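# Stack one keg centred upright on the other keg

## Task

Place one keg standing on top of the other so it sits centred on it, with the stack staying put on its own and not held by any arm; then open the grippers and pull every arm away.

## Robot and tools

Robots: six identical i2rt Big YAM arms named arm1 to arm6. Each has six revolute joints, a two-finger gripper and a wrist camera. A fixed room camera, cam_high, also looks at the scene. Reach is roughly 1.0 m from the joint-1 axis. Joints move at different speeds, so the hand can sweep a wide arc between postures.

Scene frame: one shared frame, origin on the floor, +z up, metres. Arm feet (x, y, z; heading in degrees counter-clockwise from +x): arm1 +0.42 +0.46 +0.70, -98; arm2 +0.01 +0.47 +0.61, -81; arm3 -0.44 +0.52 +0.66, -97; arm4 -0.59 -0.23 +0.60, +58; arm5 +0.02 -0.46 +0.76, +81; arm6 +0.46 -0.52 +0.66, +108. So arm1-3 sit on the +y side facing roughly -y, arm5 and arm6 on the -y side facing roughly +y, arm4 at the -x/-y corner. The hand point is midway between the fingertips; its z axis runs along the fingers and the fingers close along its y axis. Hand poses are computed from each arm's true foot pose, which is never printed.

Joints (all absolute targets, radians except the gripper; tolerance for counting as reached in brackets):
- joint1_rad -2.879 to 2.879 (0.045): yaw about the foot, positive counter-clockwise seen from above; 0 points the arm along its foot heading.
- joint2_rad 0 to 3.141 (0.14): shoulder; 0 has the upper arm lying back about level, larger values raise it and bring it forward.
- joint3_rad 0 to 3.019 (0.09): elbow; 0 is fully folded, larger opens it.
- joint4_rad -1.692 to 1.57 (0.055): hand pitch, positive tips fingers up.
- joint5_rad -1.57 to 1.57 (0.03): sideways hand swing, positive toward the arm's right.
- joint6_rad -2.094 to 2.094 (0.035): hand roll, positive clockwise viewed from behind the hand.
- gripper_m 0 to 0.093 (0.003): fingertip gap in metres; each pad grips with about 50 to 62 N at most.
With joint1 and joint6 at 0 and the hand level and pointing ahead, the camera rides atop the hand looking at the fingertips.

Tools:
- execute_actions: argument actions is a list holding one action or nothing. The action is an object keyed by arm name; each arm gets {"joints": {...}} listing only the joints to set, by name, as absolute targets (not offsets). All named motions start together and may finish at different moments; no single action runs past 15 s. Optional cameras: list from arm1_cam_wrist ... arm6_cam_wrist, cam_high, or "all"; omitted, null or ["all"] returns every camera, [] returns none. An empty actions list just reports state and images. An unknown key or a value outside its range rejects the whole call and nothing moves.
- wait: seconds from 0 to 10; commands nothing new, then reports like an empty call.
- zoom_image: camera plus region [x0, y0, x1, y1] in pixels of that camera's latest full image, origin top-left, at most 504 by 504.
- read_manual: optional section "licences"; returns licence text only.
- finished_scene: scene = number of the current scene; ends it permanently and reports success.

Reading results: each arm's state includes joint_positions, joint torques (raw drive output with per-arm offset, scale and noise; nonzero even in free air, so weak evidence of contact), and joint_status per commanded joint. "off_target" means it stopped short and may still push. After "contact_stop" or "time_out" the joint keeps its resting spot, except a timed-out joint may keep a target (at most 0.375, 0.375, 0.113, 0.225, 0.075, 0.3 rad away for joints 1-6) and continue pushing; on_its_own lists such uncommanded behaviour, where "held at" is the target, not the position. "joint command not followed" (often with a cause line) means a self/inter-arm clearance check blocked that arm's joint targets, though its gripper target still runs; blocked joints show "not_followed" and may be retried on later actions until valid targets are sent. The "pictures" line names the images in order. If a result reports a stop, later motion calls in the same reply are skipped.

Cautions: joints left out of an action may still be driving toward older targets. Arms do not halt on contact and can push very hard; two arms pressing hard together ends the run in failure, and a hard collision may too. The clearance check can be late and ignores fingers, gripper housings and wrist cameras. To relieve a pushing joint, command its reported position; tiny target changes may not move it. Sustained loads heat motors: a MOTOR HOT line appears from 85 °C, and at 100 °C that arm goes limp and drops (OVER-TEMPERATURE FAULT, joints marked limit_stop_at_motor_heat; resend targets afterwards). The robot holds its last command while you think. Loose objects may get nudged occasionally. Avoid dropping, slipping, slamming or toppling the kegs; set the top keg down gently, release, and retract all arms before finishing. Fewer, shorter motions are better.

Each tool is called after "Emit:" as name([rows], argument=value, ...), one row to a line, values as JSON.

## Session

Emit:
execute_actions(actions=[])

Scene clock: 0.00 s.
Joint torques (N m, as the arm reports them, + toward a larger angle): no reading
arm1.joint_positions: joint1_rad=+0.335 joint2_rad=+0.552 joint3_rad=+1.370 joint4_rad=-1.331 joint5_rad=+0.108 joint6_rad=-0.405 gripper_m=+0.094
arm1.joint_status: not commanded
arm1.hand: x=+0.4428 y=+0.2492 z=+1.2473 quat_wxyz=(-0.282, -0.424, -0.752, +0.418) (m; scene frame)
arm2.joint_positions: joint1_rad=-0.242 joint2_rad=+0.622 joint3_rad=+1.469 joint4_rad=-1.475 joint5_rad=-0.151 joint6_rad=+0.288 gripper_m=+0.095
arm2.joint_status: not commanded
arm2.hand: x=+0.0204 y=+0.2620 z=+1.1543 quat_wxyz=(-0.392, -0.713, -0.533, +0.232) (m; scene frame)
arm3.joint_positions: joint1_rad=+0.167 joint2_rad=+0.609 joint3_rad=+1.467 joint4_rad=-1.241 joint5_rad=+0.190 joint6_rad=+0.489 gripper_m=+0.095
arm3.joint_status: not commanded
arm3.hand: x=-0.4689 y=+0.2897 z=+1.2622 quat_wxyz=(-0.444, -0.729, -0.394, +0.340) (m; scene frame)
arm4.joint_positions: joint1_rad=-0.407 joint2_rad=+0.532 joint3_rad=+1.318 joint4_rad=-1.422 joint5_rad=-0.044 joint6_rad=-0.500 gripper_m=+0.094
arm4.joint_status: not commanded
arm4.hand: x=-0.4380 y=-0.1079 z=+1.1075 quat_wxyz=(-0.452, +0.478, -0.752, -0.036) (m; scene frame)
arm5.joint_positions: joint1_rad=+0.310 joint2_rad=+0.629 joint3_rad=+1.465 joint4_rad=-1.187 joint5_rad=+0.267 joint6_rad=+0.089 gripper_m=+0.095
arm5.joint_status: not commanded
arm5.hand: x=+0.0331 y=-0.2214 z=+1.3672 quat_wxyz=(-0.438, +0.536, -0.614, -0.380) (m; scene frame)
arm6.joint_positions: joint1_rad=-0.104 joint2_rad=+0.546 joint3_rad=+1.337 joint4_rad=-1.509 joint5_rad=-0.206 joint6_rad=+0.511 gripper_m=+0.094
arm6.joint_status: not commanded
arm6.hand: x=+0.3842 y=-0.3415 z=+1.1558 quat_wxyz=(-0.085, +0.572, -0.706, -0.408) (m; scene frame)
pictures: arm1_cam_wrist, arm2_cam_wrist, arm3_cam_wrist, arm4_cam_wrist, arm5_cam_wrist, arm6_cam_wrist, cam_high
Images, in order (width x height): arm1_cam_wrist 504x504, arm2_cam_wrist 504x504, arm3_cam_wrist 504x504, arm4_cam_wrist 504x504, arm5_cam_wrist 504x504, arm6_cam_wrist 504x504, cam_high 504x504.

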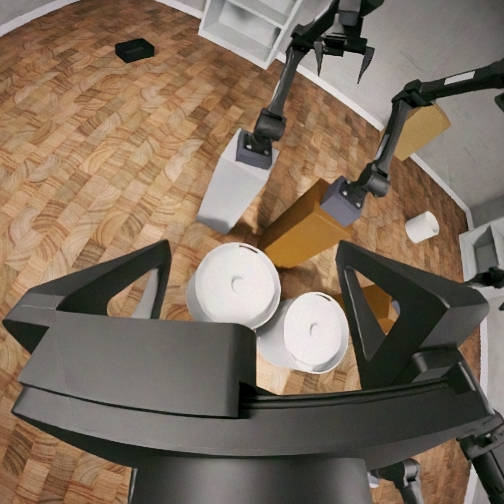

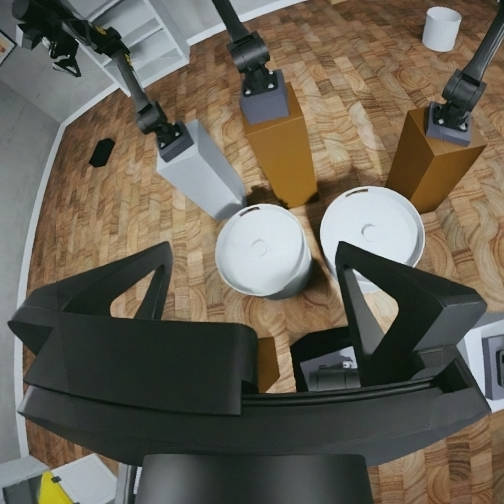

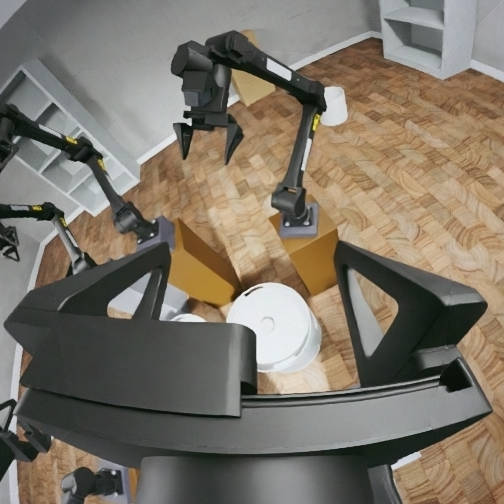

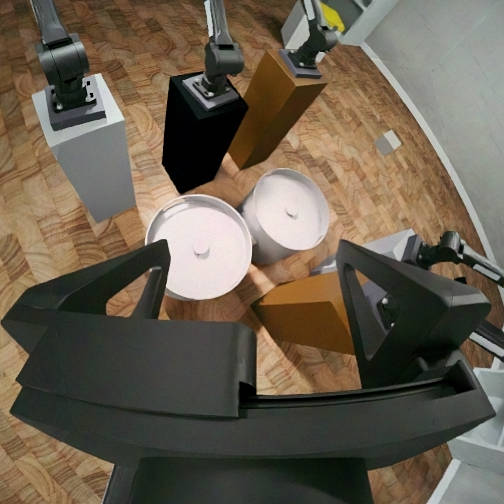

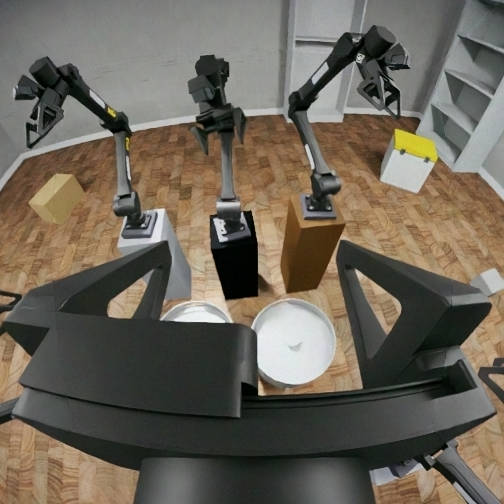

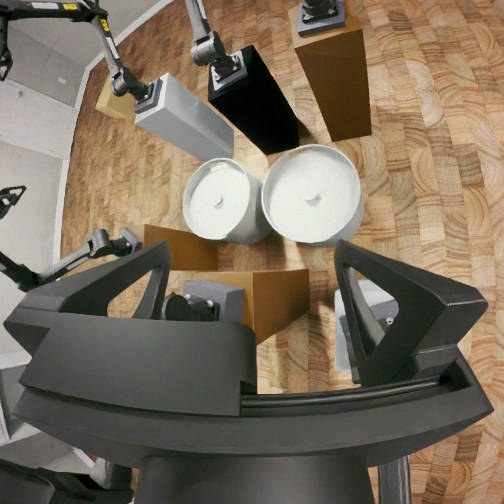

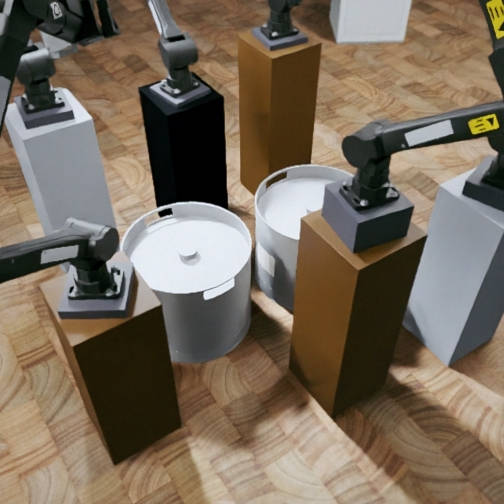

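Emit:
execute_actions([
  {"arm1":{"joints":{"joint1_rad":-0.015,"joint2_rad":1.1,"joint3_rad":0.637,"joint4_rad":-0.6,"joint5_rad":0,"joint6_rad":-0.94}},"arm2":{"joints":{"joint1_rad":0.08,"joint2_rad":1.1,"joint3_rad":0.691,"joint4_rad":-0.606,"joint5_rad":0,"joint6_rad":1.02}},"arm5":{"joints":{"joint1_rad":-0.058,"joint2_rad":1.1,"joint3_rad":0.683,"joint4_rad":-0.6,"joint5_rad":0,"joint6_rad":-1.0}},"arm6":{"joints":{"joint1_rad":-0.082,"joint2_rad":1.1,"joint3_rad":0.823,"joint4_rad":-0.6,"joint5_rad":0,"joint6_rad":1.02}},"arm3":{"joints":{"joint1_rad":-0.5}},"arm4":{"joints":{"joint1_rad":0.3}}},
], cameras=[])

Emit:
execute_actions([
  {"arm1":{"joints":{"joint2_rad":1.916,"joint4_rad":-0.293}},"arm2":{"joints":{"joint2_rad":1.657}},"arm5":{"joints":{"joint2_rad":2.124,"joint4_rad":-0.131}},"arm6":{"joints":{"joint2_rad":1.88,"joint4_rad":-0.515}}},
])

Scene clock: 6.60 s.
Joint torques (N m, as the arm reports them, + toward a larger angle): arm1=[ 0.7  -5.93  8.84  1.95 -0.15  0.03] | arm2=[-0.37 -6.14 10.8   1.95  0.06  0.15] | arm3=[-1.13  3.12  9.7   1.84  0.11  0.02] | arm4=[-0.47  5.06 10.11  2.18  0.01  0.05] | arm5=[ 2.97 -8.48  9.64  1.69 -0.19 -0.04] | arm6=[ 0.73 -9.28  9.03  1.43  0.15  0.05]
arm1.joint_positions: joint1_rad=-0.011 joint2_rad=+1.107 joint3_rad=+0.638 joint4_rad=-0.619 joint5_rad=+0.001 joint6_rad=-0.928 gripper_m=+0.094
arm1.joint_status: all done
arm1.hand: x=+0.3669 y=+0.0955 z=+0.8104 quat_wxyz=(-0.059, -0.372, -0.897, +0.230) (m; scene frame)
arm2.joint_positions: joint1_rad=+0.073 joint2_rad=+1.113 joint3_rad=+0.694 joint4_rad=-0.626 joint5_rad=-0.002 joint6_rad=+1.007 gripper_m=+0.095
arm2.joint_status: all done
arm2.hand: x=+0.1011 y=+0.0925 z=+0.7361 quat_wxyz=(-0.254, -0.890, -0.377, +0.041) (m; scene frame)
arm3.joint_positions: joint1_rad=-0.488 joint2_rad=+0.609 joint3_rad=+1.467 joint4_rad=-1.241 joint5_rad=+0.190 joint6_rad=+0.489 gripper_m=+0.095
arm3.joint_status: all done
arm3.hand: x=-0.6021 y=+0.3506 z=+1.2612 quat_wxyz=(-0.308, -0.818, -0.141, +0.465) (m; scene frame)
arm4.joint_positions: joint1_rad=+0.296 joint2_rad=+0.532 joint3_rad=+1.318 joint4_rad=-1.422 joint5_rad=-0.044 joint6_rad=-0.500 gripper_m=+0.094
arm4.joint_status: all done
arm4.hand: x=-0.5517 y=-0.0332 z=+1.1054 quat_wxyz=(-0.408, +0.709, -0.544, -0.187) (m; scene frame)
arm5.joint_positions: joint1_rad=-0.061 joint2_rad=+1.103 joint3_rad=+0.696 joint4_rad=-0.615 joint5_rad=+0.004 joint6_rad=-0.985 gripper_m=+0.095
arm5.joint_status: all done
arm5.hand: x=+0.1093 y=-0.0802 z=+0.8963 quat_wxyz=(-0.268, +0.884, -0.381, -0.049) (m; scene frame)
arm6.joint_positions: joint1_rad=-0.094 joint2_rad=+1.114 joint3_rad=+0.817 joint4_rad=-0.624 joint5_rad=-0.002 joint6_rad=+1.008 gripper_m=+0.094
arm6.joint_status: all done
arm6.hand: x=+0.3658 y=-0.0986 z=+0.8484 quat_wxyz=(-0.055, +0.362, -0.878, -0.309) (m; scene frame)
pictures: none
No camera images: the call's "cameras" was empty. Leave "cameras" out to get every camera's image.

Scene clock: 8.20 s.
Joint torques (N m, as the arm reports them, + toward a larger angle): arm1=[ 0.64 -9.76  2.57  0.63 -0.16 -0.02] | arm2=[-0.33 -7.6   6.6   0.91  0.08  0.19] | arm3=[-1.14  3.16  9.7   1.85  0.11  0.02] | arm4=[-0.29  5.06 10.11  2.17  0.01  0.06] | arm5=[  2.81 -16.05   1.42   0.71  -0.23  -0.13] | arm6=[  0.68 -13.91   4.47   0.26   0.2    0.08]
arm1.joint_positions: joint1_rad=-0.011 joint2_rad=+1.904 joint3_rad=+0.638 joint4_rad=-0.309 joint5_rad=+0.001 joint6_rad=-0.928 gripper_m=+0.094
arm1.joint_status: all done
arm1.hand: x=+0.3737 y=+0.1406 z=+0.5572 quat_wxyz=(+0.001, -0.383, -0.924, -0.004) (m; scene frame)
arm2.joint_positions: joint1_rad=+0.073 joint2_rad=+1.641 joint3_rad=+0.688 joint4_rad=-0.620 joint5_rad=-0.002 joint6_rad=+1.007 gripper_m=+0.095
arm2.joint_status: all done
arm2.hand: x=+0.0889 y=+0.1428 z=+0.5507 quat_wxyz=(+0.003, -0.921, -0.390, -0.001) (m; scene frame)
arm3.joint_positions: joint1_rad=-0.488 joint2_rad=+0.609 joint3_rad=+1.467 joint4_rad=-1.241 joint5_rad=+0.190 joint6_rad=+0.489 gripper_m=+0.095
arm3.joint_status: not commanded
arm3.hand: x=-0.6021 y=+0.3506 z=+1.2612 quat_wxyz=(-0.308, -0.818, -0.141, +0.465) (m; scene frame)
arm4.joint_positions: joint1_rad=+0.296 joint2_rad=+0.532 joint3_rad=+1.318 joint4_rad=-1.422 joint5_rad=-0.044 joint6_rad=-0.500 gripper_m=+0.094
arm4.joint_status: not commanded
arm4.hand: x=-0.5517 y=-0.0332 z=+1.1054 quat_wxyz=(-0.408, +0.709, -0.544, -0.187) (m; scene frame)
arm5.joint_positions: joint1_rad=-0.061 joint2_rad=+2.115 joint3_rad=+0.685 joint4_rad=-0.143 joint5_rad=+0.003 joint6_rad=-0.986 gripper_m=+0.095
arm5.joint_status: all done
arm5.hand: x=+0.0943 y=-0.1388 z=+0.5534 quat_wxyz=(-0.001, +0.919, -0.395, +0.000) (m; scene frame)
arm6.joint_positions: joint1_rad=-0.094 joint2_rad=+1.874 joint3_rad=+0.817 joint4_rad=-0.530 joint5_rad=-0.002 joint6_rad=+1.008 gripper_m=+0.094
arm6.joint_status: all done
arm6.hand: x=+0.3782 y=-0.1467 z=+0.5495 quat_wxyz=(+0.001, +0.380, -0.925, +0.014) (m; scene frame)
pictures: arm1_cam_wrist, arm2_cam_wrist, arm3_cam_wrist, arm4_cam_wrist, arm5_cam_wrist, arm6_cam_wrist, cam_high
Images, in order (width x height): arm1_cam_wrist 504x504, arm2_cam_wrist 504x504, arm3_cam_wrist 504x504, arm4_cam_wrist 504x504, arm5_cam_wrist 504x504, arm6_cam_wrist 504x504, cam_high 504x504.

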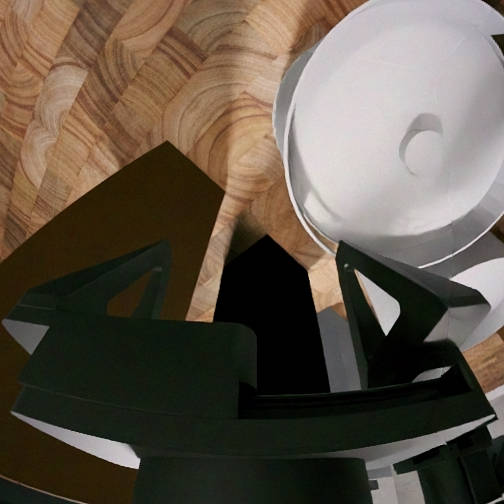

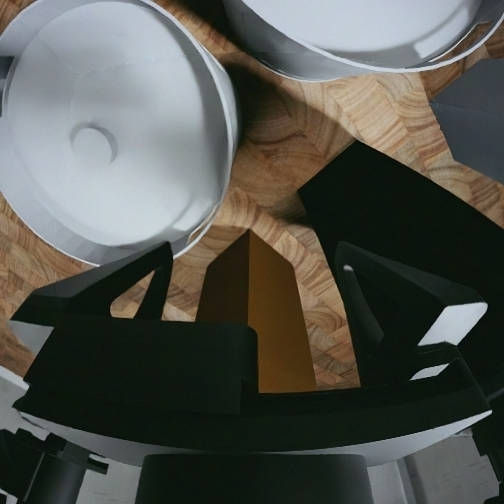

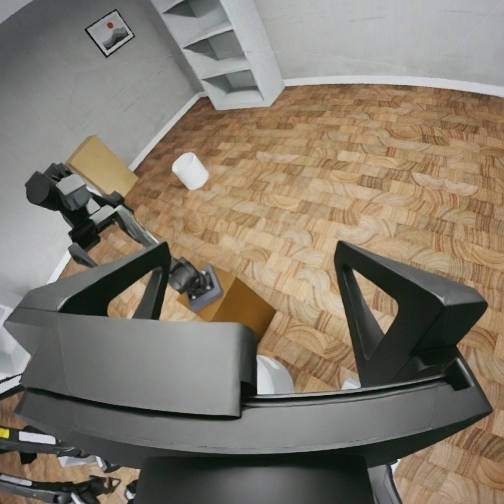

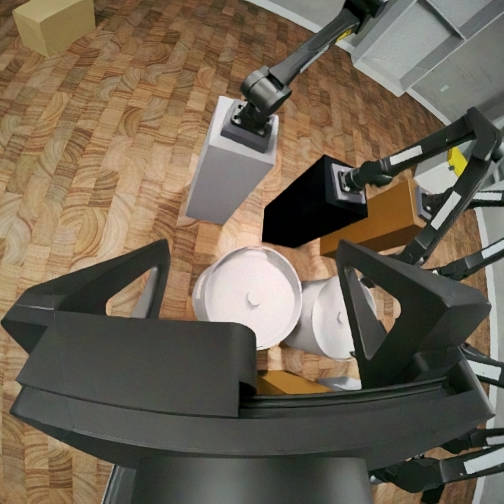

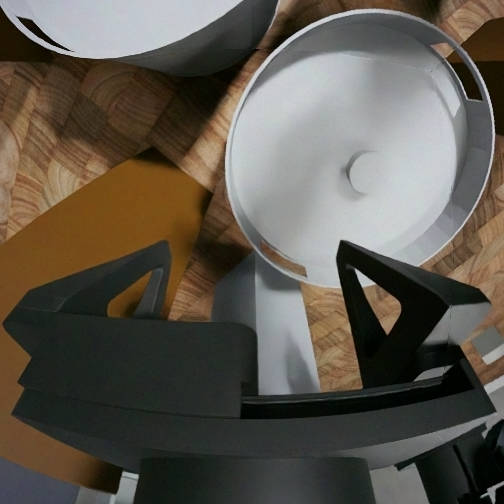

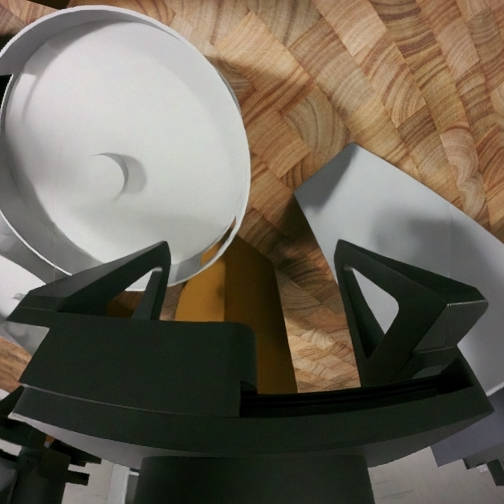

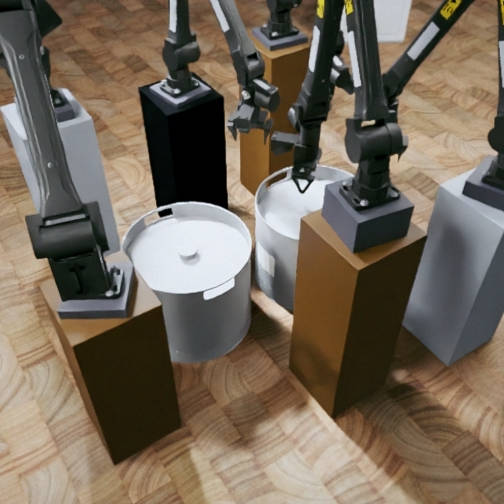

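Emit:
execute_actions([
  {"arm1":{"joints":{"joint1_rad":-0.075,"joint2_rad":2.362,"joint3_rad":0.872,"joint4_rad":-0.07,"joint6_rad":-0.99}},"arm2":{"joints":{"joint1_rad":0.015,"joint2_rad":2.096,"joint3_rad":0.812,"joint4_rad":-0.275,"joint6_rad":0.97}},"arm5":{"joints":{"joint1_rad":-0.025,"joint2_rad":2.562,"joint3_rad":0.784,"joint4_rad":0.22,"joint6_rad":-0.98}},"arm6":{"joints":{"joint1_rad":0.015,"joint2_rad":2.241,"joint3_rad":0.824,"joint4_rad":-0.14,"joint6_rad":1.1}}},
], cameras=["arm1_cam_wrist","arm2_cam_wrist","arm5_cam_wrist","arm6_cam_wrist","cam_high"])

Scene clock: 11.83 s.
Joint torques (N m, as the arm reports them, + toward a larger angle): arm1=[  0.62 -13.71   0.8    0.31  -0.17  -0.02] | arm2=[ -2.05 -11.81   4.23   0.91   0.06  -0.06] | arm3=[-1.14  3.12  9.7   1.85  0.11  0.02] | arm4=[-0.51  5.18 10.1   2.15  0.02  0.05] | arm5=[  3.76 -17.9   -1.82   0.63  -0.23   0.18] | arm6=[ -0.78 -16.43   1.26   0.07   0.22   0.05]
arm1.joint_positions: joint1_rad=-0.071 joint2_rad=+2.364 joint3_rad=+0.867 joint4_rad=-0.078 joint5_rad=+0.001 joint6_rad=-0.979 gripper_m=+0.094
arm1.joint_status: all done
arm1.hand: x=+0.3463 y=+0.1021 z=+0.4223 quat_wxyz=(+0.001, -0.387, -0.922, -0.004) (m; scene frame)
arm2.joint_positions: joint1_rad=+0.029 joint2_rad=+2.096 joint3_rad=+0.799 joint4_rad=-0.290 joint5_rad=-0.001 joint6_rad=+0.983 gripper_m=+0.095
arm2.joint_status: all done
arm2.hand: x=+0.0804 y=+0.1084 z=+0.4146 quat_wxyz=(+0.011, -0.925, -0.381, -0.002) (m; scene frame)
arm3.joint_positions: joint1_rad=-0.488 joint2_rad=+0.609 joint3_rad=+1.467 joint4_rad=-1.241 joint5_rad=+0.190 joint6_rad=+0.489 gripper_m=+0.095
arm3.joint_status: not commanded
arm3.hand: x=-0.6021 y=+0.3506 z=+1.2612 quat_wxyz=(-0.308, -0.818, -0.141, +0.465) (m; scene frame)
arm4.joint_positions: joint1_rad=+0.296 joint2_rad=+0.532 joint3_rad=+1.318 joint4_rad=-1.422 joint5_rad=-0.044 joint6_rad=-0.500 gripper_m=+0.094
arm4.joint_status: not commanded
arm4.hand: x=-0.5517 y=-0.0332 z=+1.1054 quat_wxyz=(-0.408, +0.709, -0.544, -0.187) (m; scene frame)
arm5.joint_positions: joint1_rad=-0.034 joint2_rad=+2.568 joint3_rad=+0.779 joint4_rad=+0.209 joint5_rad=+0.003 joint6_rad=-0.986 gripper_m=+0.095
arm5.joint_status: all done
arm5.hand: x=+0.0778 y=-0.1731 z=+0.4182 quat_wxyz=(+0.003, +0.924, -0.382, +0.000) (m; scene frame)
arm6.joint_positions: joint1_rad=+0.020 joint2_rad=+2.245 joint3_rad=+0.818 joint4_rad=-0.156 joint5_rad=+0.000 joint6_rad=+1.088 gripper_m=+0.094
arm6.joint_status: all done
arm6.hand: x=+0.3442 y=-0.1792 z=+0.4164 quat_wxyz=(-0.001, +0.396, -0.918, +0.012) (m; scene frame)
pictures: arm1_cam_wrist, arm2_cam_wrist, arm5_cam_wrist, arm6_cam_wrist, cam_high
joint command not followed: on one or more control steps a check withheld the commanded joint targets of the arm2 arm, and it was not sent them on those steps.
cause: the commanded joint targets would bring a part of the robot too close to another arm (this arm's wrist (the part past joint 4) and the other arm's wrist (the part past joint 4)); next, command targets that bring no part of the robot closer to that arm.
joint command not followed: on one or more control steps a check withheld the commanded joint targets of the arm5 arm, and it was not sent them on those steps.
cause: the commanded joint targets would bring a part of the robot too close to another arm (this arm's wrist (the part past joint 4) and the other arm's wrist (the part past joint 4)); next, command targets that bring no part of the robot closer to that arm.
Images, in order (width x height): arm1_cam_wrist 504x504, arm2_cam_wrist 504x504, arm5_cam_wrist 504x504, arm6_cam_wrist 504x504, cam_high 504x504.

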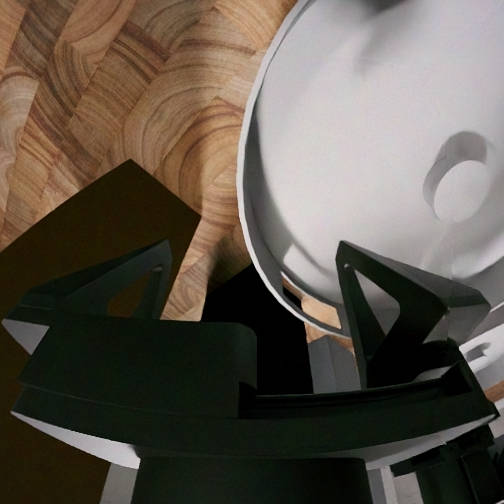

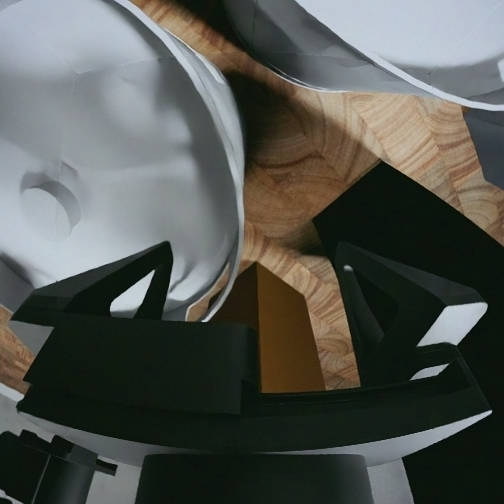

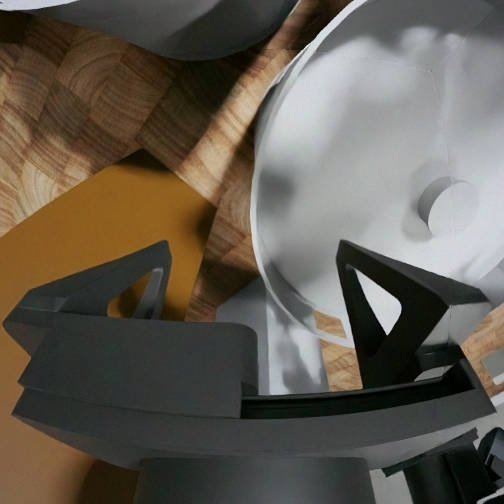

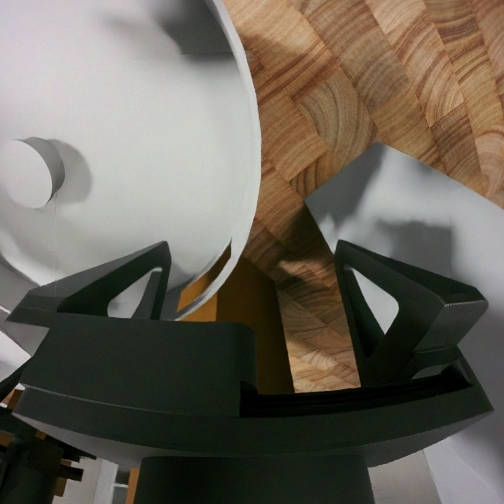

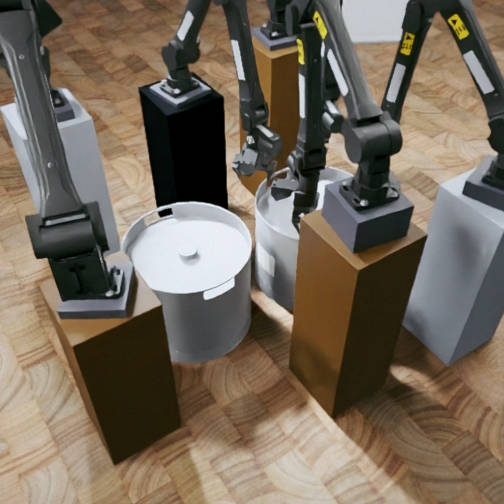

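Emit:
execute_actions([
  {"arm1":{"joints":{"joint1_rad":-0.035,"joint2_rad":2.61,"joint3_rad":0.997,"joint4_rad":0.06,"joint6_rad":-0.95}},"arm2":{"joints":{"joint2_rad":2.349,"joint3_rad":0.895,"joint4_rad":-0.088}},"arm5":{"joints":{"joint1_rad":-0.048,"joint2_rad":2.81,"joint3_rad":0.962,"joint4_rad":0.297}},"arm6":{"joints":{"joint1_rad":-0.015,"joint2_rad":2.493,"joint3_rad":0.925,"joint4_rad":0.026,"joint6_rad":1.07}}},
], cameras=["arm1_cam_wrist","arm2_cam_wrist","arm5_cam_wrist","arm6_cam_wrist","cam_high"])

Scene clock: 14.23 s.
Joint torques (N m, as the arm reports them, + toward a larger angle): arm1=[ 1.69 -8.37 -0.57  0.47 -0.07  0.21] | arm2=[ -1.96 -12.28   2.01   0.99   0.03  -0.06] | arm3=[-1.17  3.14  9.68  1.85  0.11  0.02] | arm4=[-0.62  5.08 10.09  2.15  0.    0.05] | arm5=[  2.15 -18.73  -2.41   0.72  -0.22   0.08] | arm6=[-0.96 -7.94 -0.03  0.58  0.07 -0.09]
arm1.joint_positions: joint1_rad=-0.044 joint2_rad=+2.520 joint3_rad=+1.013 joint4_rad=+0.054 joint5_rad=-0.002 joint6_rad=-0.959 gripper_m=+0.094
arm1.joint_status: all done
arm1.hand: x=+0.3468 y=+0.0455 z=+0.3714 quat_wxyz=(-0.014, -0.383, -0.922, +0.055) (m; scene frame)
arm2.joint_positions: joint1_rad=+0.028 joint2_rad=+2.340 joint3_rad=+0.889 joint4_rad=-0.104 joint5_rad=-0.001 joint6_rad=+0.982 gripper_m=+0.095
arm2.joint_status: all done
arm2.hand: x=+0.0825 y=+0.0950 z=+0.3343 quat_wxyz=(-0.005, -0.925, -0.381, +0.001) (m; scene frame)
arm3.joint_positions: joint1_rad=-0.488 joint2_rad=+0.609 joint3_rad=+1.467 joint4_rad=-1.241 joint5_rad=+0.190 joint6_rad=+0.489 gripper_m=+0.095
arm3.joint_status: not commanded
arm3.hand: x=-0.6021 y=+0.3506 z=+1.2612 quat_wxyz=(-0.308, -0.818, -0.141, +0.465) (m; scene frame)
arm4.joint_positions: joint1_rad=+0.296 joint2_rad=+0.532 joint3_rad=+1.318 joint4_rad=-1.422 joint5_rad=-0.044 joint6_rad=-0.500 gripper_m=+0.094
arm4.joint_status: not commanded
arm4.hand: x=-0.5517 y=-0.0332 z=+1.1054 quat_wxyz=(-0.408, +0.709, -0.544, -0.187) (m; scene frame)
arm5.joint_positions: joint1_rad=-0.042 joint2_rad=+2.812 joint3_rad=+0.959 joint4_rad=+0.290 joint5_rad=+0.003 joint6_rad=-0.986 gripper_m=+0.095
arm5.joint_status: all done
arm5.hand: x=+0.0810 y=-0.1673 z=+0.3339 quat_wxyz=(-0.005, +0.923, -0.386, -0.001) (m; scene frame)
arm6.joint_positions: joint1_rad=-0.007 joint2_rad=+2.397 joint3_rad=+0.934 joint4_rad=+0.004 joint5_rad=+0.002 joint6_rad=+1.081 gripper_m=+0.094
arm6.joint_status: all done
arm6.hand: x=+0.3388 y=-0.1271 z=+0.3689 quat_wxyz=(-0.008, +0.386, -0.921, -0.049) (m; scene frame)
pictures: arm1_cam_wrist, arm2_cam_wrist, arm5_cam_wrist, arm6_cam_wrist, cam_high
Images, in order (width x height): arm1_cam_wrist 504x504, arm2_cam_wrist 504x504, arm5_cam_wrist 504x504, arm6_cam_wrist 504x504, cam_high 504x504.

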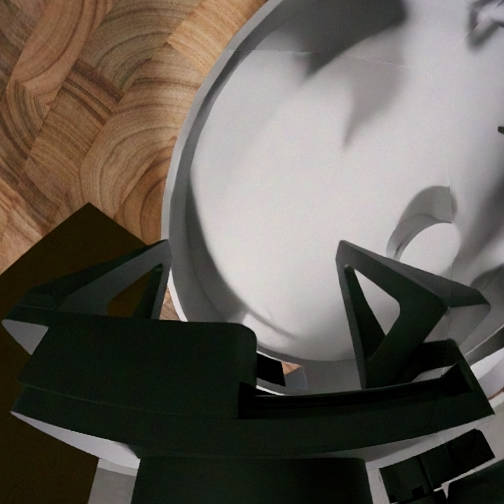

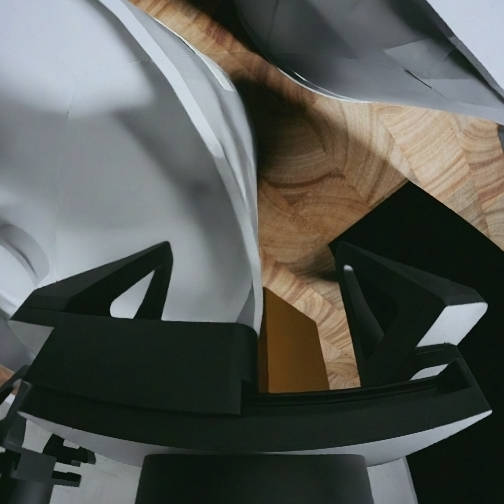

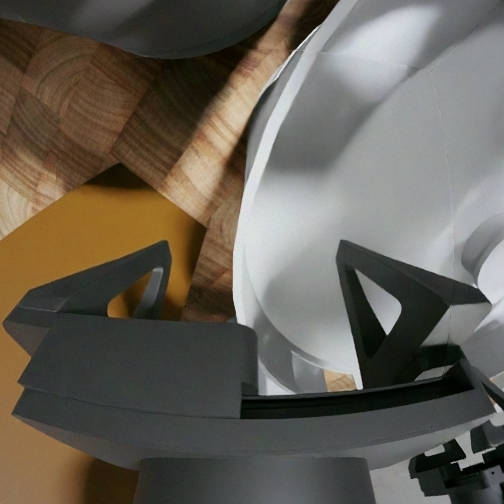

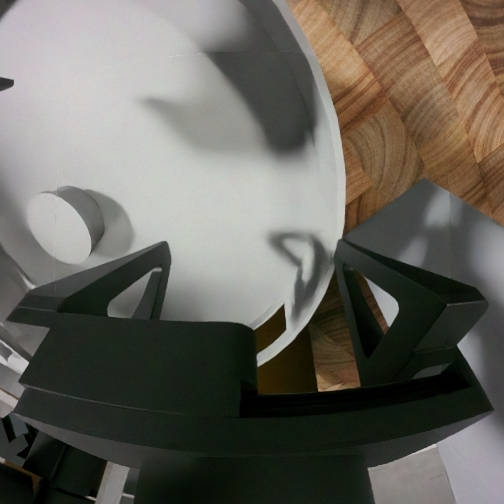

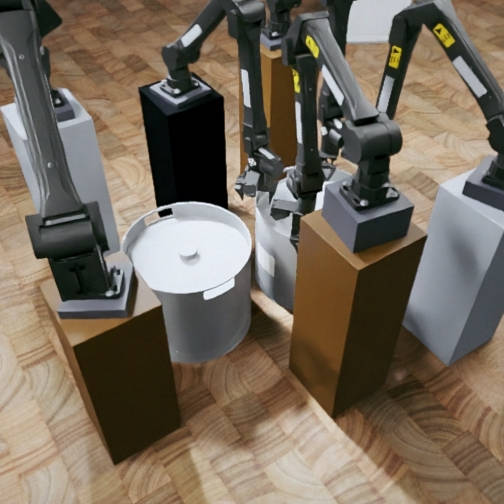

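Emit:
execute_actions([
  {"arm1":{"joints":{"joint2_rad":2.46,"joint3_rad":0.915,"joint4_rad":-0.02}},"arm6":{"joints":{"joint1_rad":-0.025,"joint2_rad":2.34,"joint3_rad":0.86,"joint4_rad":-0.08}},"arm2":{"joints":{"joint2_rad":2.375}},"arm5":{"joints":{"joint2_rad":2.83}}},
], cameras=[])

Emit:
execute_actions([
  {"arm1":{"joints":{"joint2_rad":2.56,"joint3_rad":0.95,"joint4_rad":0.02}},"arm6":{"joints":{"joint2_rad":2.44,"joint3_rad":0.885,"joint4_rad":-0.03}}},
], cameras=[])

Emit:
execute_actions([
  {"arm1":{"joints":{"joint2_rad":2.64,"joint3_rad":1.005,"joint4_rad":0.07}},"arm6":{"joints":{"joint2_rad":2.525,"joint3_rad":0.935,"joint4_rad":0.04}}},
], cameras=["arm1_cam_wrist","arm2_cam_wrist","arm5_cam_wrist","arm6_cam_wrist"])

Scene clock: 16.63 s.
Joint torques (N m, as the arm reports them, + toward a larger angle): arm1=[  1.4  -14.03   0.12  -0.45  -0.06   0.18] | arm2=[ -2.1  -10.52   2.11   1.01   0.03  -0.06] | arm3=[-1.12  3.17  9.7   1.87  0.11  0.02] | arm4=[-0.44  5.08 10.12  2.16  0.01  0.06] | arm5=[  2.68 -16.95  -2.57   0.57  -0.23   0.13] | arm6=[ -1.33 -18.32   0.48  -0.65  -0.01  -0.12]
arm1.joint_positions: joint1_rad=-0.044 joint2_rad=+2.460 joint3_rad=+0.915 joint4_rad=-0.012 joint5_rad=-0.002 joint6_rad=-0.957 gripper_m=+0.094
arm1.joint_status: all done
arm1.hand: x=+0.3555 y=+0.0948 z=+0.3898 quat_wxyz=(-0.003, -0.384, -0.923, +0.005) (m; scene frame)
arm2.joint_positions: joint1_rad=+0.028 joint2_rad=+2.340 joint3_rad=+0.889 joint4_rad=-0.104 joint5_rad=-0.001 joint6_rad=+0.982 gripper_m=+0.095
arm2.joint_status: all done
arm2.hand: x=+0.0825 y=+0.0950 z=+0.3343 quat_wxyz=(-0.005, -0.925, -0.381, +0.001) (m; scene frame)
arm3.joint_positions: joint1_rad=-0.488 joint2_rad=+0.609 joint3_rad=+1.467 joint4_rad=-1.241 joint5_rad=+0.190 joint6_rad=+0.489 gripper_m=+0.095
arm3.joint_status: not commanded
arm3.hand: x=-0.6021 y=+0.3506 z=+1.2612 quat_wxyz=(-0.308, -0.818, -0.141, +0.465) (m; scene frame)
arm4.joint_positions: joint1_rad=+0.296 joint2_rad=+0.532 joint3_rad=+1.318 joint4_rad=-1.422 joint5_rad=-0.044 joint6_rad=-0.500 gripper_m=+0.094
arm4.joint_status: not commanded
arm4.hand: x=-0.5517 y=-0.0332 z=+1.1054 quat_wxyz=(-0.408, +0.709, -0.544, -0.187) (m; scene frame)
arm5.joint_positions: joint1_rad=-0.042 joint2_rad=+2.812 joint3_rad=+0.959 joint4_rad=+0.290 joint5_rad=+0.003 joint6_rad=-0.986 gripper_m=+0.095
arm5.joint_status: all done
arm5.hand: x=+0.0810 y=-0.1673 z=+0.3339 quat_wxyz=(-0.005, +0.923, -0.386, -0.001) (m; scene frame)
arm6.joint_positions: joint1_rad=-0.014 joint2_rad=+2.361 joint3_rad=+0.855 joint4_rad=-0.071 joint5_rad=+0.002 joint6_rad=+1.079 gripper_m=+0.094
arm6.joint_status: all done
arm6.hand: x=+0.3568 y=-0.1764 z=+0.3781 quat_wxyz=(-0.002, +0.384, -0.923, +0.009) (m; scene frame)
pictures: none
No camera images: the call's "cameras" was empty. Leave "cameras" out to get every camera's image.

Scene clock: 17.57 s.
Joint torques (N m, as the arm reports them, + toward a larger angle): arm1=[  1.34 -13.03  -0.43   0.34  -0.08   0.18] | arm2=[ -2.01 -10.43   2.11   0.98   0.02  -0.06] | arm3=[-1.19  3.14  9.68  1.87  0.11  0.02] | arm4=[-0.53  5.14 10.09  2.23  0.    0.05] | arm5=[  2.4  -16.84  -2.25   0.53  -0.25   0.1 ] | arm6=[ -1.94 -14.99  -0.36   0.06   0.07  -0.14]
arm1.joint_positions: joint1_rad=-0.044 joint2_rad=+2.546 joint3_rad=+0.949 joint4_rad=+0.009 joint5_rad=-0.002 joint6_rad=-0.957 gripper_m=+0.094
arm1.joint_status: all done
arm1.hand: x=+0.3578 y=+0.1075 z=+0.3603 quat_wxyz=(+0.001, -0.384, -0.923, -0.010) (m; scene frame)
arm2.joint_positions: joint1_rad=+0.028 joint2_rad=+2.340 joint3_rad=+0.889 joint4_rad=-0.104 joint5_rad=-0.001 joint6_rad=+0.982 gripper_m=+0.095
arm2.joint_status: not commanded
arm2.hand: x=+0.0825 y=+0.0950 z=+0.3343 quat_wxyz=(-0.005, -0.925, -0.381, +0.001) (m; scene frame)
arm3.joint_positions: joint1_rad=-0.488 joint2_rad=+0.609 joint3_rad=+1.467 joint4_rad=-1.241 joint5_rad=+0.190 joint6_rad=+0.489 gripper_m=+0.095
arm3.joint_status: not commanded
arm3.hand: x=-0.6021 y=+0.3506 z=+1.2612 quat_wxyz=(-0.308, -0.818, -0.141, +0.465) (m; scene frame)
arm4.joint_positions: joint1_rad=+0.296 joint2_rad=+0.532 joint3_rad=+1.318 joint4_rad=-1.422 joint5_rad=-0.044 joint6_rad=-0.500 gripper_m=+0.094
arm4.joint_status: not commanded
arm4.hand: x=-0.5517 y=-0.0332 z=+1.1054 quat_wxyz=(-0.408, +0.709, -0.544, -0.187) (m; scene frame)
arm5.joint_positions: joint1_rad=-0.042 joint2_rad=+2.812 joint3_rad=+0.959 joint4_rad=+0.290 joint5_rad=+0.003 joint6_rad=-0.986 gripper_m=+0.095
arm5.joint_status: not commanded
arm5.hand: x=+0.0810 y=-0.1673 z=+0.3339 quat_wxyz=(-0.005, +0.923, -0.386, -0.001) (m; scene frame)
arm6.joint_positions: joint1_rad=-0.014 joint2_rad=+2.433 joint3_rad=+0.886 joint4_rad=-0.041 joint5_rad=+0.002 joint6_rad=+1.079 gripper_m=+0.094
arm6.joint_status: all done
arm6.hand: x=+0.3581 y=-0.1804 z=+0.3541 quat_wxyz=(-0.002, +0.384, -0.923, +0.015) (m; scene frame)
pictures: none
No camera images: the call's "cameras" was empty. Leave "cameras" out to get every camera's image.

Scene clock: 18.40 s.
Joint torques (N m, as the arm reports them, + toward a larger angle): arm1=[  1.61 -12.94  -0.64   0.55  -0.07   0.18] | arm2=[ -1.98 -10.38   2.11   0.97   0.03  -0.06] | arm3=[-1.16  3.18  9.69  1.85  0.11  0.02] | arm4=[-0.49  5.08 10.1   2.15  0.    0.05] | arm5=[  2.56 -16.3   -2.69   0.55  -0.2    0.14] | arm6=[ -0.92 -16.07  -0.56   0.27   0.06  -0.18]
arm1.joint_positions: joint1_rad=-0.044 joint2_rad=+2.620 joint3_rad=+1.006 joint4_rad=+0.058 joint5_rad=-0.002 joint6_rad=-0.957 gripper_m=+0.094
arm1.joint_status: all done
arm1.hand: x=+0.3558 y=+0.0958 z=+0.3339 quat_wxyz=(-0.003, -0.384, -0.923, +0.005) (m; scene frame)
arm2.joint_positions: joint1_rad=+0.028 joint2_rad=+2.340 joint3_rad=+0.889 joint4_rad=-0.104 joint5_rad=-0.001 joint6_rad=+0.982 gripper_m=+0.095
arm2.joint_status: not commanded
arm2.hand: x=+0.0825 y=+0.0950 z=+0.3343 quat_wxyz=(-0.005, -0.925, -0.381, +0.001) (m; scene frame)
arm3.joint_positions: joint1_rad=-0.488 joint2_rad=+0.609 joint3_rad=+1.467 joint4_rad=-1.241 joint5_rad=+0.190 joint6_rad=+0.489 gripper_m=+0.095
arm3.joint_status: not commanded
arm3.hand: x=-0.6021 y=+0.3506 z=+1.2612 quat_wxyz=(-0.308, -0.818, -0.141, +0.465) (m; scene frame)
arm4.joint_positions: joint1_rad=+0.296 joint2_rad=+0.532 joint3_rad=+1.318 joint4_rad=-1.422 joint5_rad=-0.044 joint6_rad=-0.500 gripper_m=+0.094
arm4.joint_status: not commanded
arm4.hand: x=-0.5517 y=-0.0332 z=+1.1054 quat_wxyz=(-0.408, +0.709, -0.544, -0.187) (m; scene frame)
arm5.joint_positions: joint1_rad=-0.042 joint2_rad=+2.812 joint3_rad=+0.959 joint4_rad=+0.290 joint5_rad=+0.003 joint6_rad=-0.986 gripper_m=+0.095
arm5.joint_status: not commanded
arm5.hand: x=+0.0810 y=-0.1673 z=+0.3339 quat_wxyz=(-0.005, +0.923, -0.386, -0.001) (m; scene frame)
arm6.joint_positions: joint1_rad=-0.014 joint2_rad=+2.515 joint3_rad=+0.935 joint4_rad=+0.026 joint5_rad=+0.002 joint6_rad=+1.079 gripper_m=+0.094
arm6.joint_status: all done
arm6.hand: x=+0.3552 y=-0.1705 z=+0.3259 quat_wxyz=(-0.003, +0.384, -0.923, -0.002) (m; scene frame)
pictures: arm1_cam_wrist, arm2_cam_wrist, arm5_cam_wrist, arm6_cam_wrist
Images, in order (width x height): arm1_cam_wrist 504x504, arm2_cam_wrist 504x504, arm5_cam_wrist 504x504, arm6_cam_wrist 504x504.

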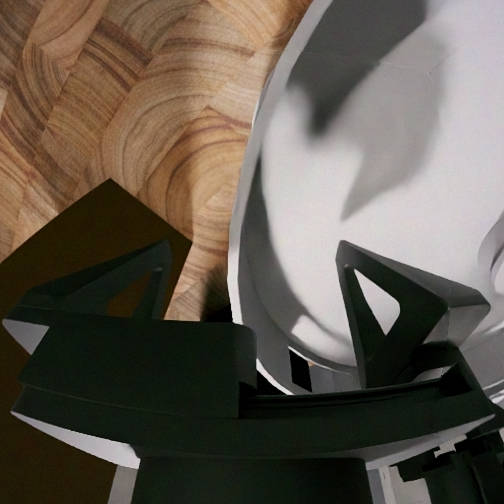

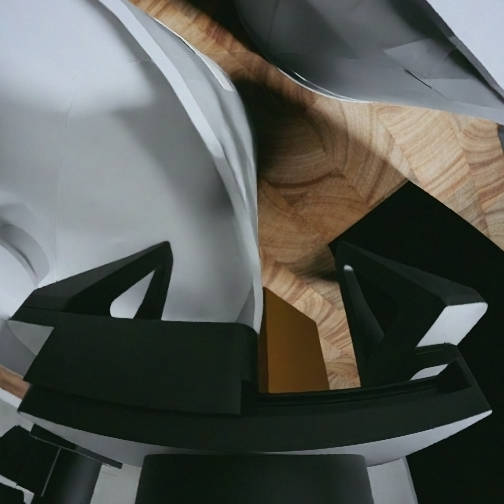

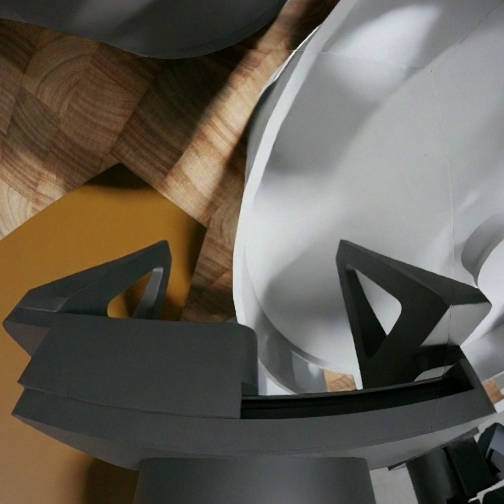

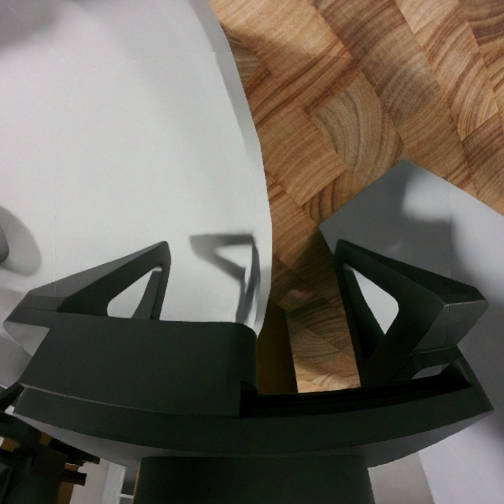

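Emit:
execute_actions([
  {"arm1":{"joints":{"gripper_m":0}},"arm6":{"joints":{"gripper_m":0}},"arm2":{"joints":{"gripper_m":0}},"arm5":{"joints":{"gripper_m":0}}},
], cameras=[])

Emit:
execute_actions([
  {"arm1":{"joints":{"joint2_rad":2.5}},"arm6":{"joints":{"joint2_rad":2.4}},"arm2":{"joints":{"joint2_rad":2.23}},"arm5":{"joints":{"joint2_rad":2.72}}},
], cameras=[])

Emit:
execute_actions([
  {"arm1":{"joints":{"joint2_rad":2.355,"joint3_rad":0.905,"joint4_rad":-0.008}},"arm6":{"joints":{"joint2_rad":2.265,"joint3_rad":0.87,"joint4_rad":-0.057}},"arm2":{"joints":{"joint2_rad":2.085,"joint3_rad":0.85,"joint4_rad":-0.202}},"arm5":{"joints":{"joint2_rad":2.58,"joint3_rad":0.83,"joint4_rad":0.253}}},
], cameras=["arm1_cam_wrist","cam_high"])

Scene clock: 21.37 s.
Joint torques (N m, as the arm reports them, + toward a larger angle): arm1=[  0.77 -12.94   0.12   0.43  -0.33   0.34] | arm2=[ -2.03 -10.41   2.24   0.92  -0.15   0.61] | arm3=[-1.12  3.12  9.69  1.87  0.11  0.01] | arm4=[-0.44  5.09 10.09  2.15  0.01  0.06] | arm5=[  2.03 -17.32  -2.     0.63   0.24  -0.22] | arm6=[ -1.02 -15.7    0.01   0.01   0.63  -0.6 ]
arm1.joint_positions: joint1_rad=-0.035 joint2_rad=+2.624 joint3_rad=+0.996 joint4_rad=+0.061 joint5_rad=+0.005 joint6_rad=-0.971 gripper_m=+0.002
arm1.joint_status: all done
arm1.hand: x=+0.3591 y=+0.1029 z=+0.3329 quat_wxyz=(+0.002, -0.374, -0.928, +0.001) (m; scene frame)
arm2.joint_positions: joint1_rad=+0.028 joint2_rad=+2.340 joint3_rad=+0.887 joint4_rad=-0.102 joint5_rad=+0.003 joint6_rad=+0.916 gripper_m=+0.003
arm2.joint_status: gripper_m off_target (ended at +0.003, target +0.000)
arm2.hand: x=+0.0815 y=+0.0957 z=+0.3341 quat_wxyz=(-0.004, -0.912, -0.411, +0.003) (m; scene frame)
arm3.joint_positions: joint1_rad=-0.488 joint2_rad=+0.609 joint3_rad=+1.467 joint4_rad=-1.241 joint5_rad=+0.190 joint6_rad=+0.489 gripper_m=+0.095
arm3.joint_status: not commanded
arm3.hand: x=-0.6021 y=+0.3506 z=+1.2612 quat_wxyz=(-0.308, -0.818, -0.141, +0.465) (m; scene frame)
arm4.joint_positions: joint1_rad=+0.296 joint2_rad=+0.532 joint3_rad=+1.318 joint4_rad=-1.422 joint5_rad=-0.044 joint6_rad=-0.500 gripper_m=+0.094
arm4.joint_status: not commanded
arm4.hand: x=-0.5517 y=-0.0332 z=+1.1054 quat_wxyz=(-0.408, +0.709, -0.544, -0.187) (m; scene frame)
arm5.joint_positions: joint1_rad=-0.041 joint2_rad=+2.818 joint3_rad=+0.953 joint4_rad=+0.290 joint5_rad=-0.007 joint6_rad=-0.953 gripper_m=+0.003
arm5.joint_status: gripper_m off_target (ended at +0.003, target +0.000)
arm5.hand: x=+0.0776 y=-0.1738 z=+0.3331 quat_wxyz=(+0.002, +0.916, -0.401, -0.005) (m; scene frame)
arm6.joint_positions: joint1_rad=-0.023 joint2_rad=+2.516 joint3_rad=+0.930 joint4_rad=+0.033 joint5_rad=-0.011 joint6_rad=+1.136 gripper_m=+0.003
arm6.joint_status: gripper_m off_target (ended at +0.003, target +0.000)
arm6.hand: x=+0.3568 y=-0.1717 z=+0.3257 quat_wxyz=(+0.003, +0.354, -0.935, -0.003) (m; scene frame)
pictures: none
No camera images: the call's "cameras" was empty. Leave "cameras" out to get every camera's image.

Scene clock: 22.10 s.
Joint torques (N m, as the arm reports them, + toward a larger angle): arm1=[  0.85 -23.17   0.1    0.33  -0.32   0.33] | arm2=[ -0.92 -13.03   1.59   0.47  -0.01   0.16] | arm3=[-1.14  3.14  9.7   1.85  0.11  0.02] | arm4=[-0.41  5.02 10.08  2.16  0.01  0.05] | arm5=[  1.89 -27.02  -1.93   0.63   0.32  -0.29] | arm6=[ -0.14 -26.5   -0.11   0.17   0.7   -0.62]
arm1.joint_positions: joint1_rad=-0.035 joint2_rad=+2.620 joint3_rad=+0.995 joint4_rad=+0.061 joint5_rad=+0.005 joint6_rad=-0.971 gripper_m=+0.002
arm1.joint_status: all done
arm1.hand: x=+0.3588 y=+0.1012 z=+0.3342 quat_wxyz=(+0.001, -0.374, -0.928, +0.002) (m; scene frame)
arm2.joint_positions: joint1_rad=+0.028 joint2_rad=+2.339 joint3_rad=+0.886 joint4_rad=-0.102 joint5_rad=+0.003 joint6_rad=+0.906 gripper_m=+0.003
arm2.joint_status: joint2_rad not_followed (moved -0.001 of -0.110)
arm2.hand: x=+0.0816 y=+0.0954 z=+0.3346 quat_wxyz=(-0.005, -0.910, -0.415, +0.003) (m; scene frame)
arm3.joint_positions: joint1_rad=-0.488 joint2_rad=+0.609 joint3_rad=+1.467 joint4_rad=-1.241 joint5_rad=+0.190 joint6_rad=+0.489 gripper_m=+0.095
arm3.joint_status: not commanded
arm3.hand: x=-0.6021 y=+0.3506 z=+1.2612 quat_wxyz=(-0.308, -0.818, -0.141, +0.465) (m; scene frame)
arm4.joint_positions: joint1_rad=+0.296 joint2_rad=+0.532 joint3_rad=+1.318 joint4_rad=-1.422 joint5_rad=-0.044 joint6_rad=-0.500 gripper_m=+0.094
arm4.joint_status: not commanded
arm4.hand: x=-0.5517 y=-0.0332 z=+1.1054 quat_wxyz=(-0.408, +0.709, -0.544, -0.187) (m; scene frame)
arm5.joint_positions: joint1_rad=-0.041 joint2_rad=+2.814 joint3_rad=+0.953 joint4_rad=+0.290 joint5_rad=-0.007 joint6_rad=-0.952 gripper_m=+0.003
arm5.joint_status: all done
arm5.hand: x=+0.0780 y=-0.1719 z=+0.3341 quat_wxyz=(+0.000, +0.916, -0.401, -0.006) (m; scene frame)
arm6.joint_positions: joint1_rad=-0.023 joint2_rad=+2.513 joint3_rad=+0.930 joint4_rad=+0.033 joint5_rad=-0.011 joint6_rad=+1.136 gripper_m=+0.003
arm6.joint_status: all done
arm6.hand: x=+0.3563 y=-0.1703 z=+0.3268 quat_wxyz=(+0.003, +0.354, -0.935, -0.005) (m; scene frame)
pictures: none
joint command not followed: on one or more control steps a check withheld the commanded joint targets of the arm2 arm, and it was not sent them on those steps. On the call's last step the targets were still withheld.
cause: the commanded joint targets would bring a part of the robot too close to another arm (this arm's wrist (the part past joint 4) and the other arm's wrist (the part past joint 4)); next, command targets that bring no part of the robot closer to that arm.
No camera images: the call's "cameras" was empty. Leave "cameras" out to get every camera's image.

Scene clock: 23.17 s.
Joint torques (N m, as the arm reports them, + toward a larger angle): arm1=[  0.77 -22.46   1.13  -0.71  -0.53   0.37] | arm2=[ -2.32 -19.34   4.94   0.32   0.15   0.65] | arm3=[-1.16  3.16  9.68  1.86  0.11  0.02] | arm4=[-0.4   5.09 10.08  2.18  0.01  0.05] | arm5=[  2.2  -26.07  -4.25   0.03   0.22  -0.24] | arm6=[  0.38 -24.89   0.99  -0.89   0.52  -0.6 ]
arm1.joint_positions: joint1_rad=-0.035 joint2_rad=+2.465 joint3_rad=+0.887 joint4_rad=+0.005 joint5_rad=+0.010 joint6_rad=-0.975 gripper_m=+0.002
arm1.joint_status: all done
arm1.hand: x=+0.3592 y=+0.1097 z=+0.3882 quat_wxyz=(+0.005, -0.372, -0.928, -0.002) (m; scene frame)
arm2.joint_positions: joint1_rad=+0.028 joint2_rad=+2.177 joint3_rad=+0.820 joint4_rad=-0.199 joint5_rad=-0.005 joint6_rad=+0.910 gripper_m=+0.003
arm2.joint_status: all done
arm2.hand: x=+0.0821 y=+0.0997 z=+0.3881 quat_wxyz=(-0.005, -0.911, -0.413, -0.001) (m; scene frame)
arm3.joint_positions: joint1_rad=-0.488 joint2_rad=+0.609 joint3_rad=+1.467 joint4_rad=-1.241 joint5_rad=+0.190 joint6_rad=+0.489 gripper_m=+0.095
arm3.joint_status: not commanded
arm3.hand: x=-0.6021 y=+0.3506 z=+1.2612 quat_wxyz=(-0.308, -0.818, -0.141, +0.465) (m; scene frame)
arm4.joint_positions: joint1_rad=+0.296 joint2_rad=+0.532 joint3_rad=+1.318 joint4_rad=-1.422 joint5_rad=-0.044 joint6_rad=-0.500 gripper_m=+0.094
arm4.joint_status: not commanded
arm4.hand: x=-0.5517 y=-0.0332 z=+1.1054 quat_wxyz=(-0.408, +0.709, -0.544, -0.187) (m; scene frame)
arm5.joint_positions: joint1_rad=-0.040 joint2_rad=+2.667 joint3_rad=+0.849 joint4_rad=+0.257 joint5_rad=-0.006 joint6_rad=-0.952 gripper_m=+0.003
arm5.joint_status: all done
arm5.hand: x=+0.0792 y=-0.1662 z=+0.3848 quat_wxyz=(-0.005, +0.916, -0.400, -0.006) (m; scene frame)
arm6.joint_positions: joint1_rad=-0.031 joint2_rad=+2.358 joint3_rad=+0.859 joint4_rad=-0.036 joint5_rad=-0.008 joint6_rad=+1.132 gripper_m=+0.002
arm6.joint_status: all done
arm6.hand: x=+0.3580 y=-0.1635 z=+0.3792 quat_wxyz=(+0.001, +0.352, -0.936, -0.012) (m; scene frame)
pictures: arm1_cam_wrist, cam_high
joint command not followed: on one or more control steps a check withheld the commanded joint targets of the arm2 arm, and it was not sent them on those steps.
cause: the commanded joint targets would bring a part of the robot too close to another arm (this arm's wrist (the part past joint 4) and the other arm's wrist (the part past joint 4)); next, command targets that bring no part of the robot closer to that arm.
Images, in order (width x height): arm1_cam_wrist 504x504, cam_high 504x504.

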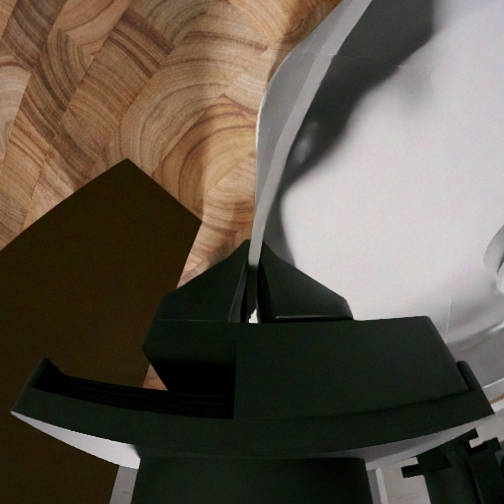

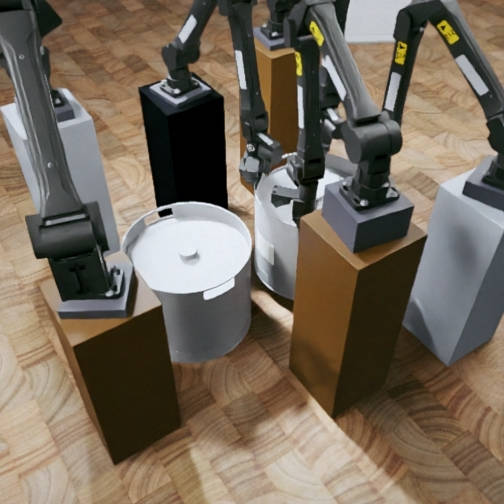

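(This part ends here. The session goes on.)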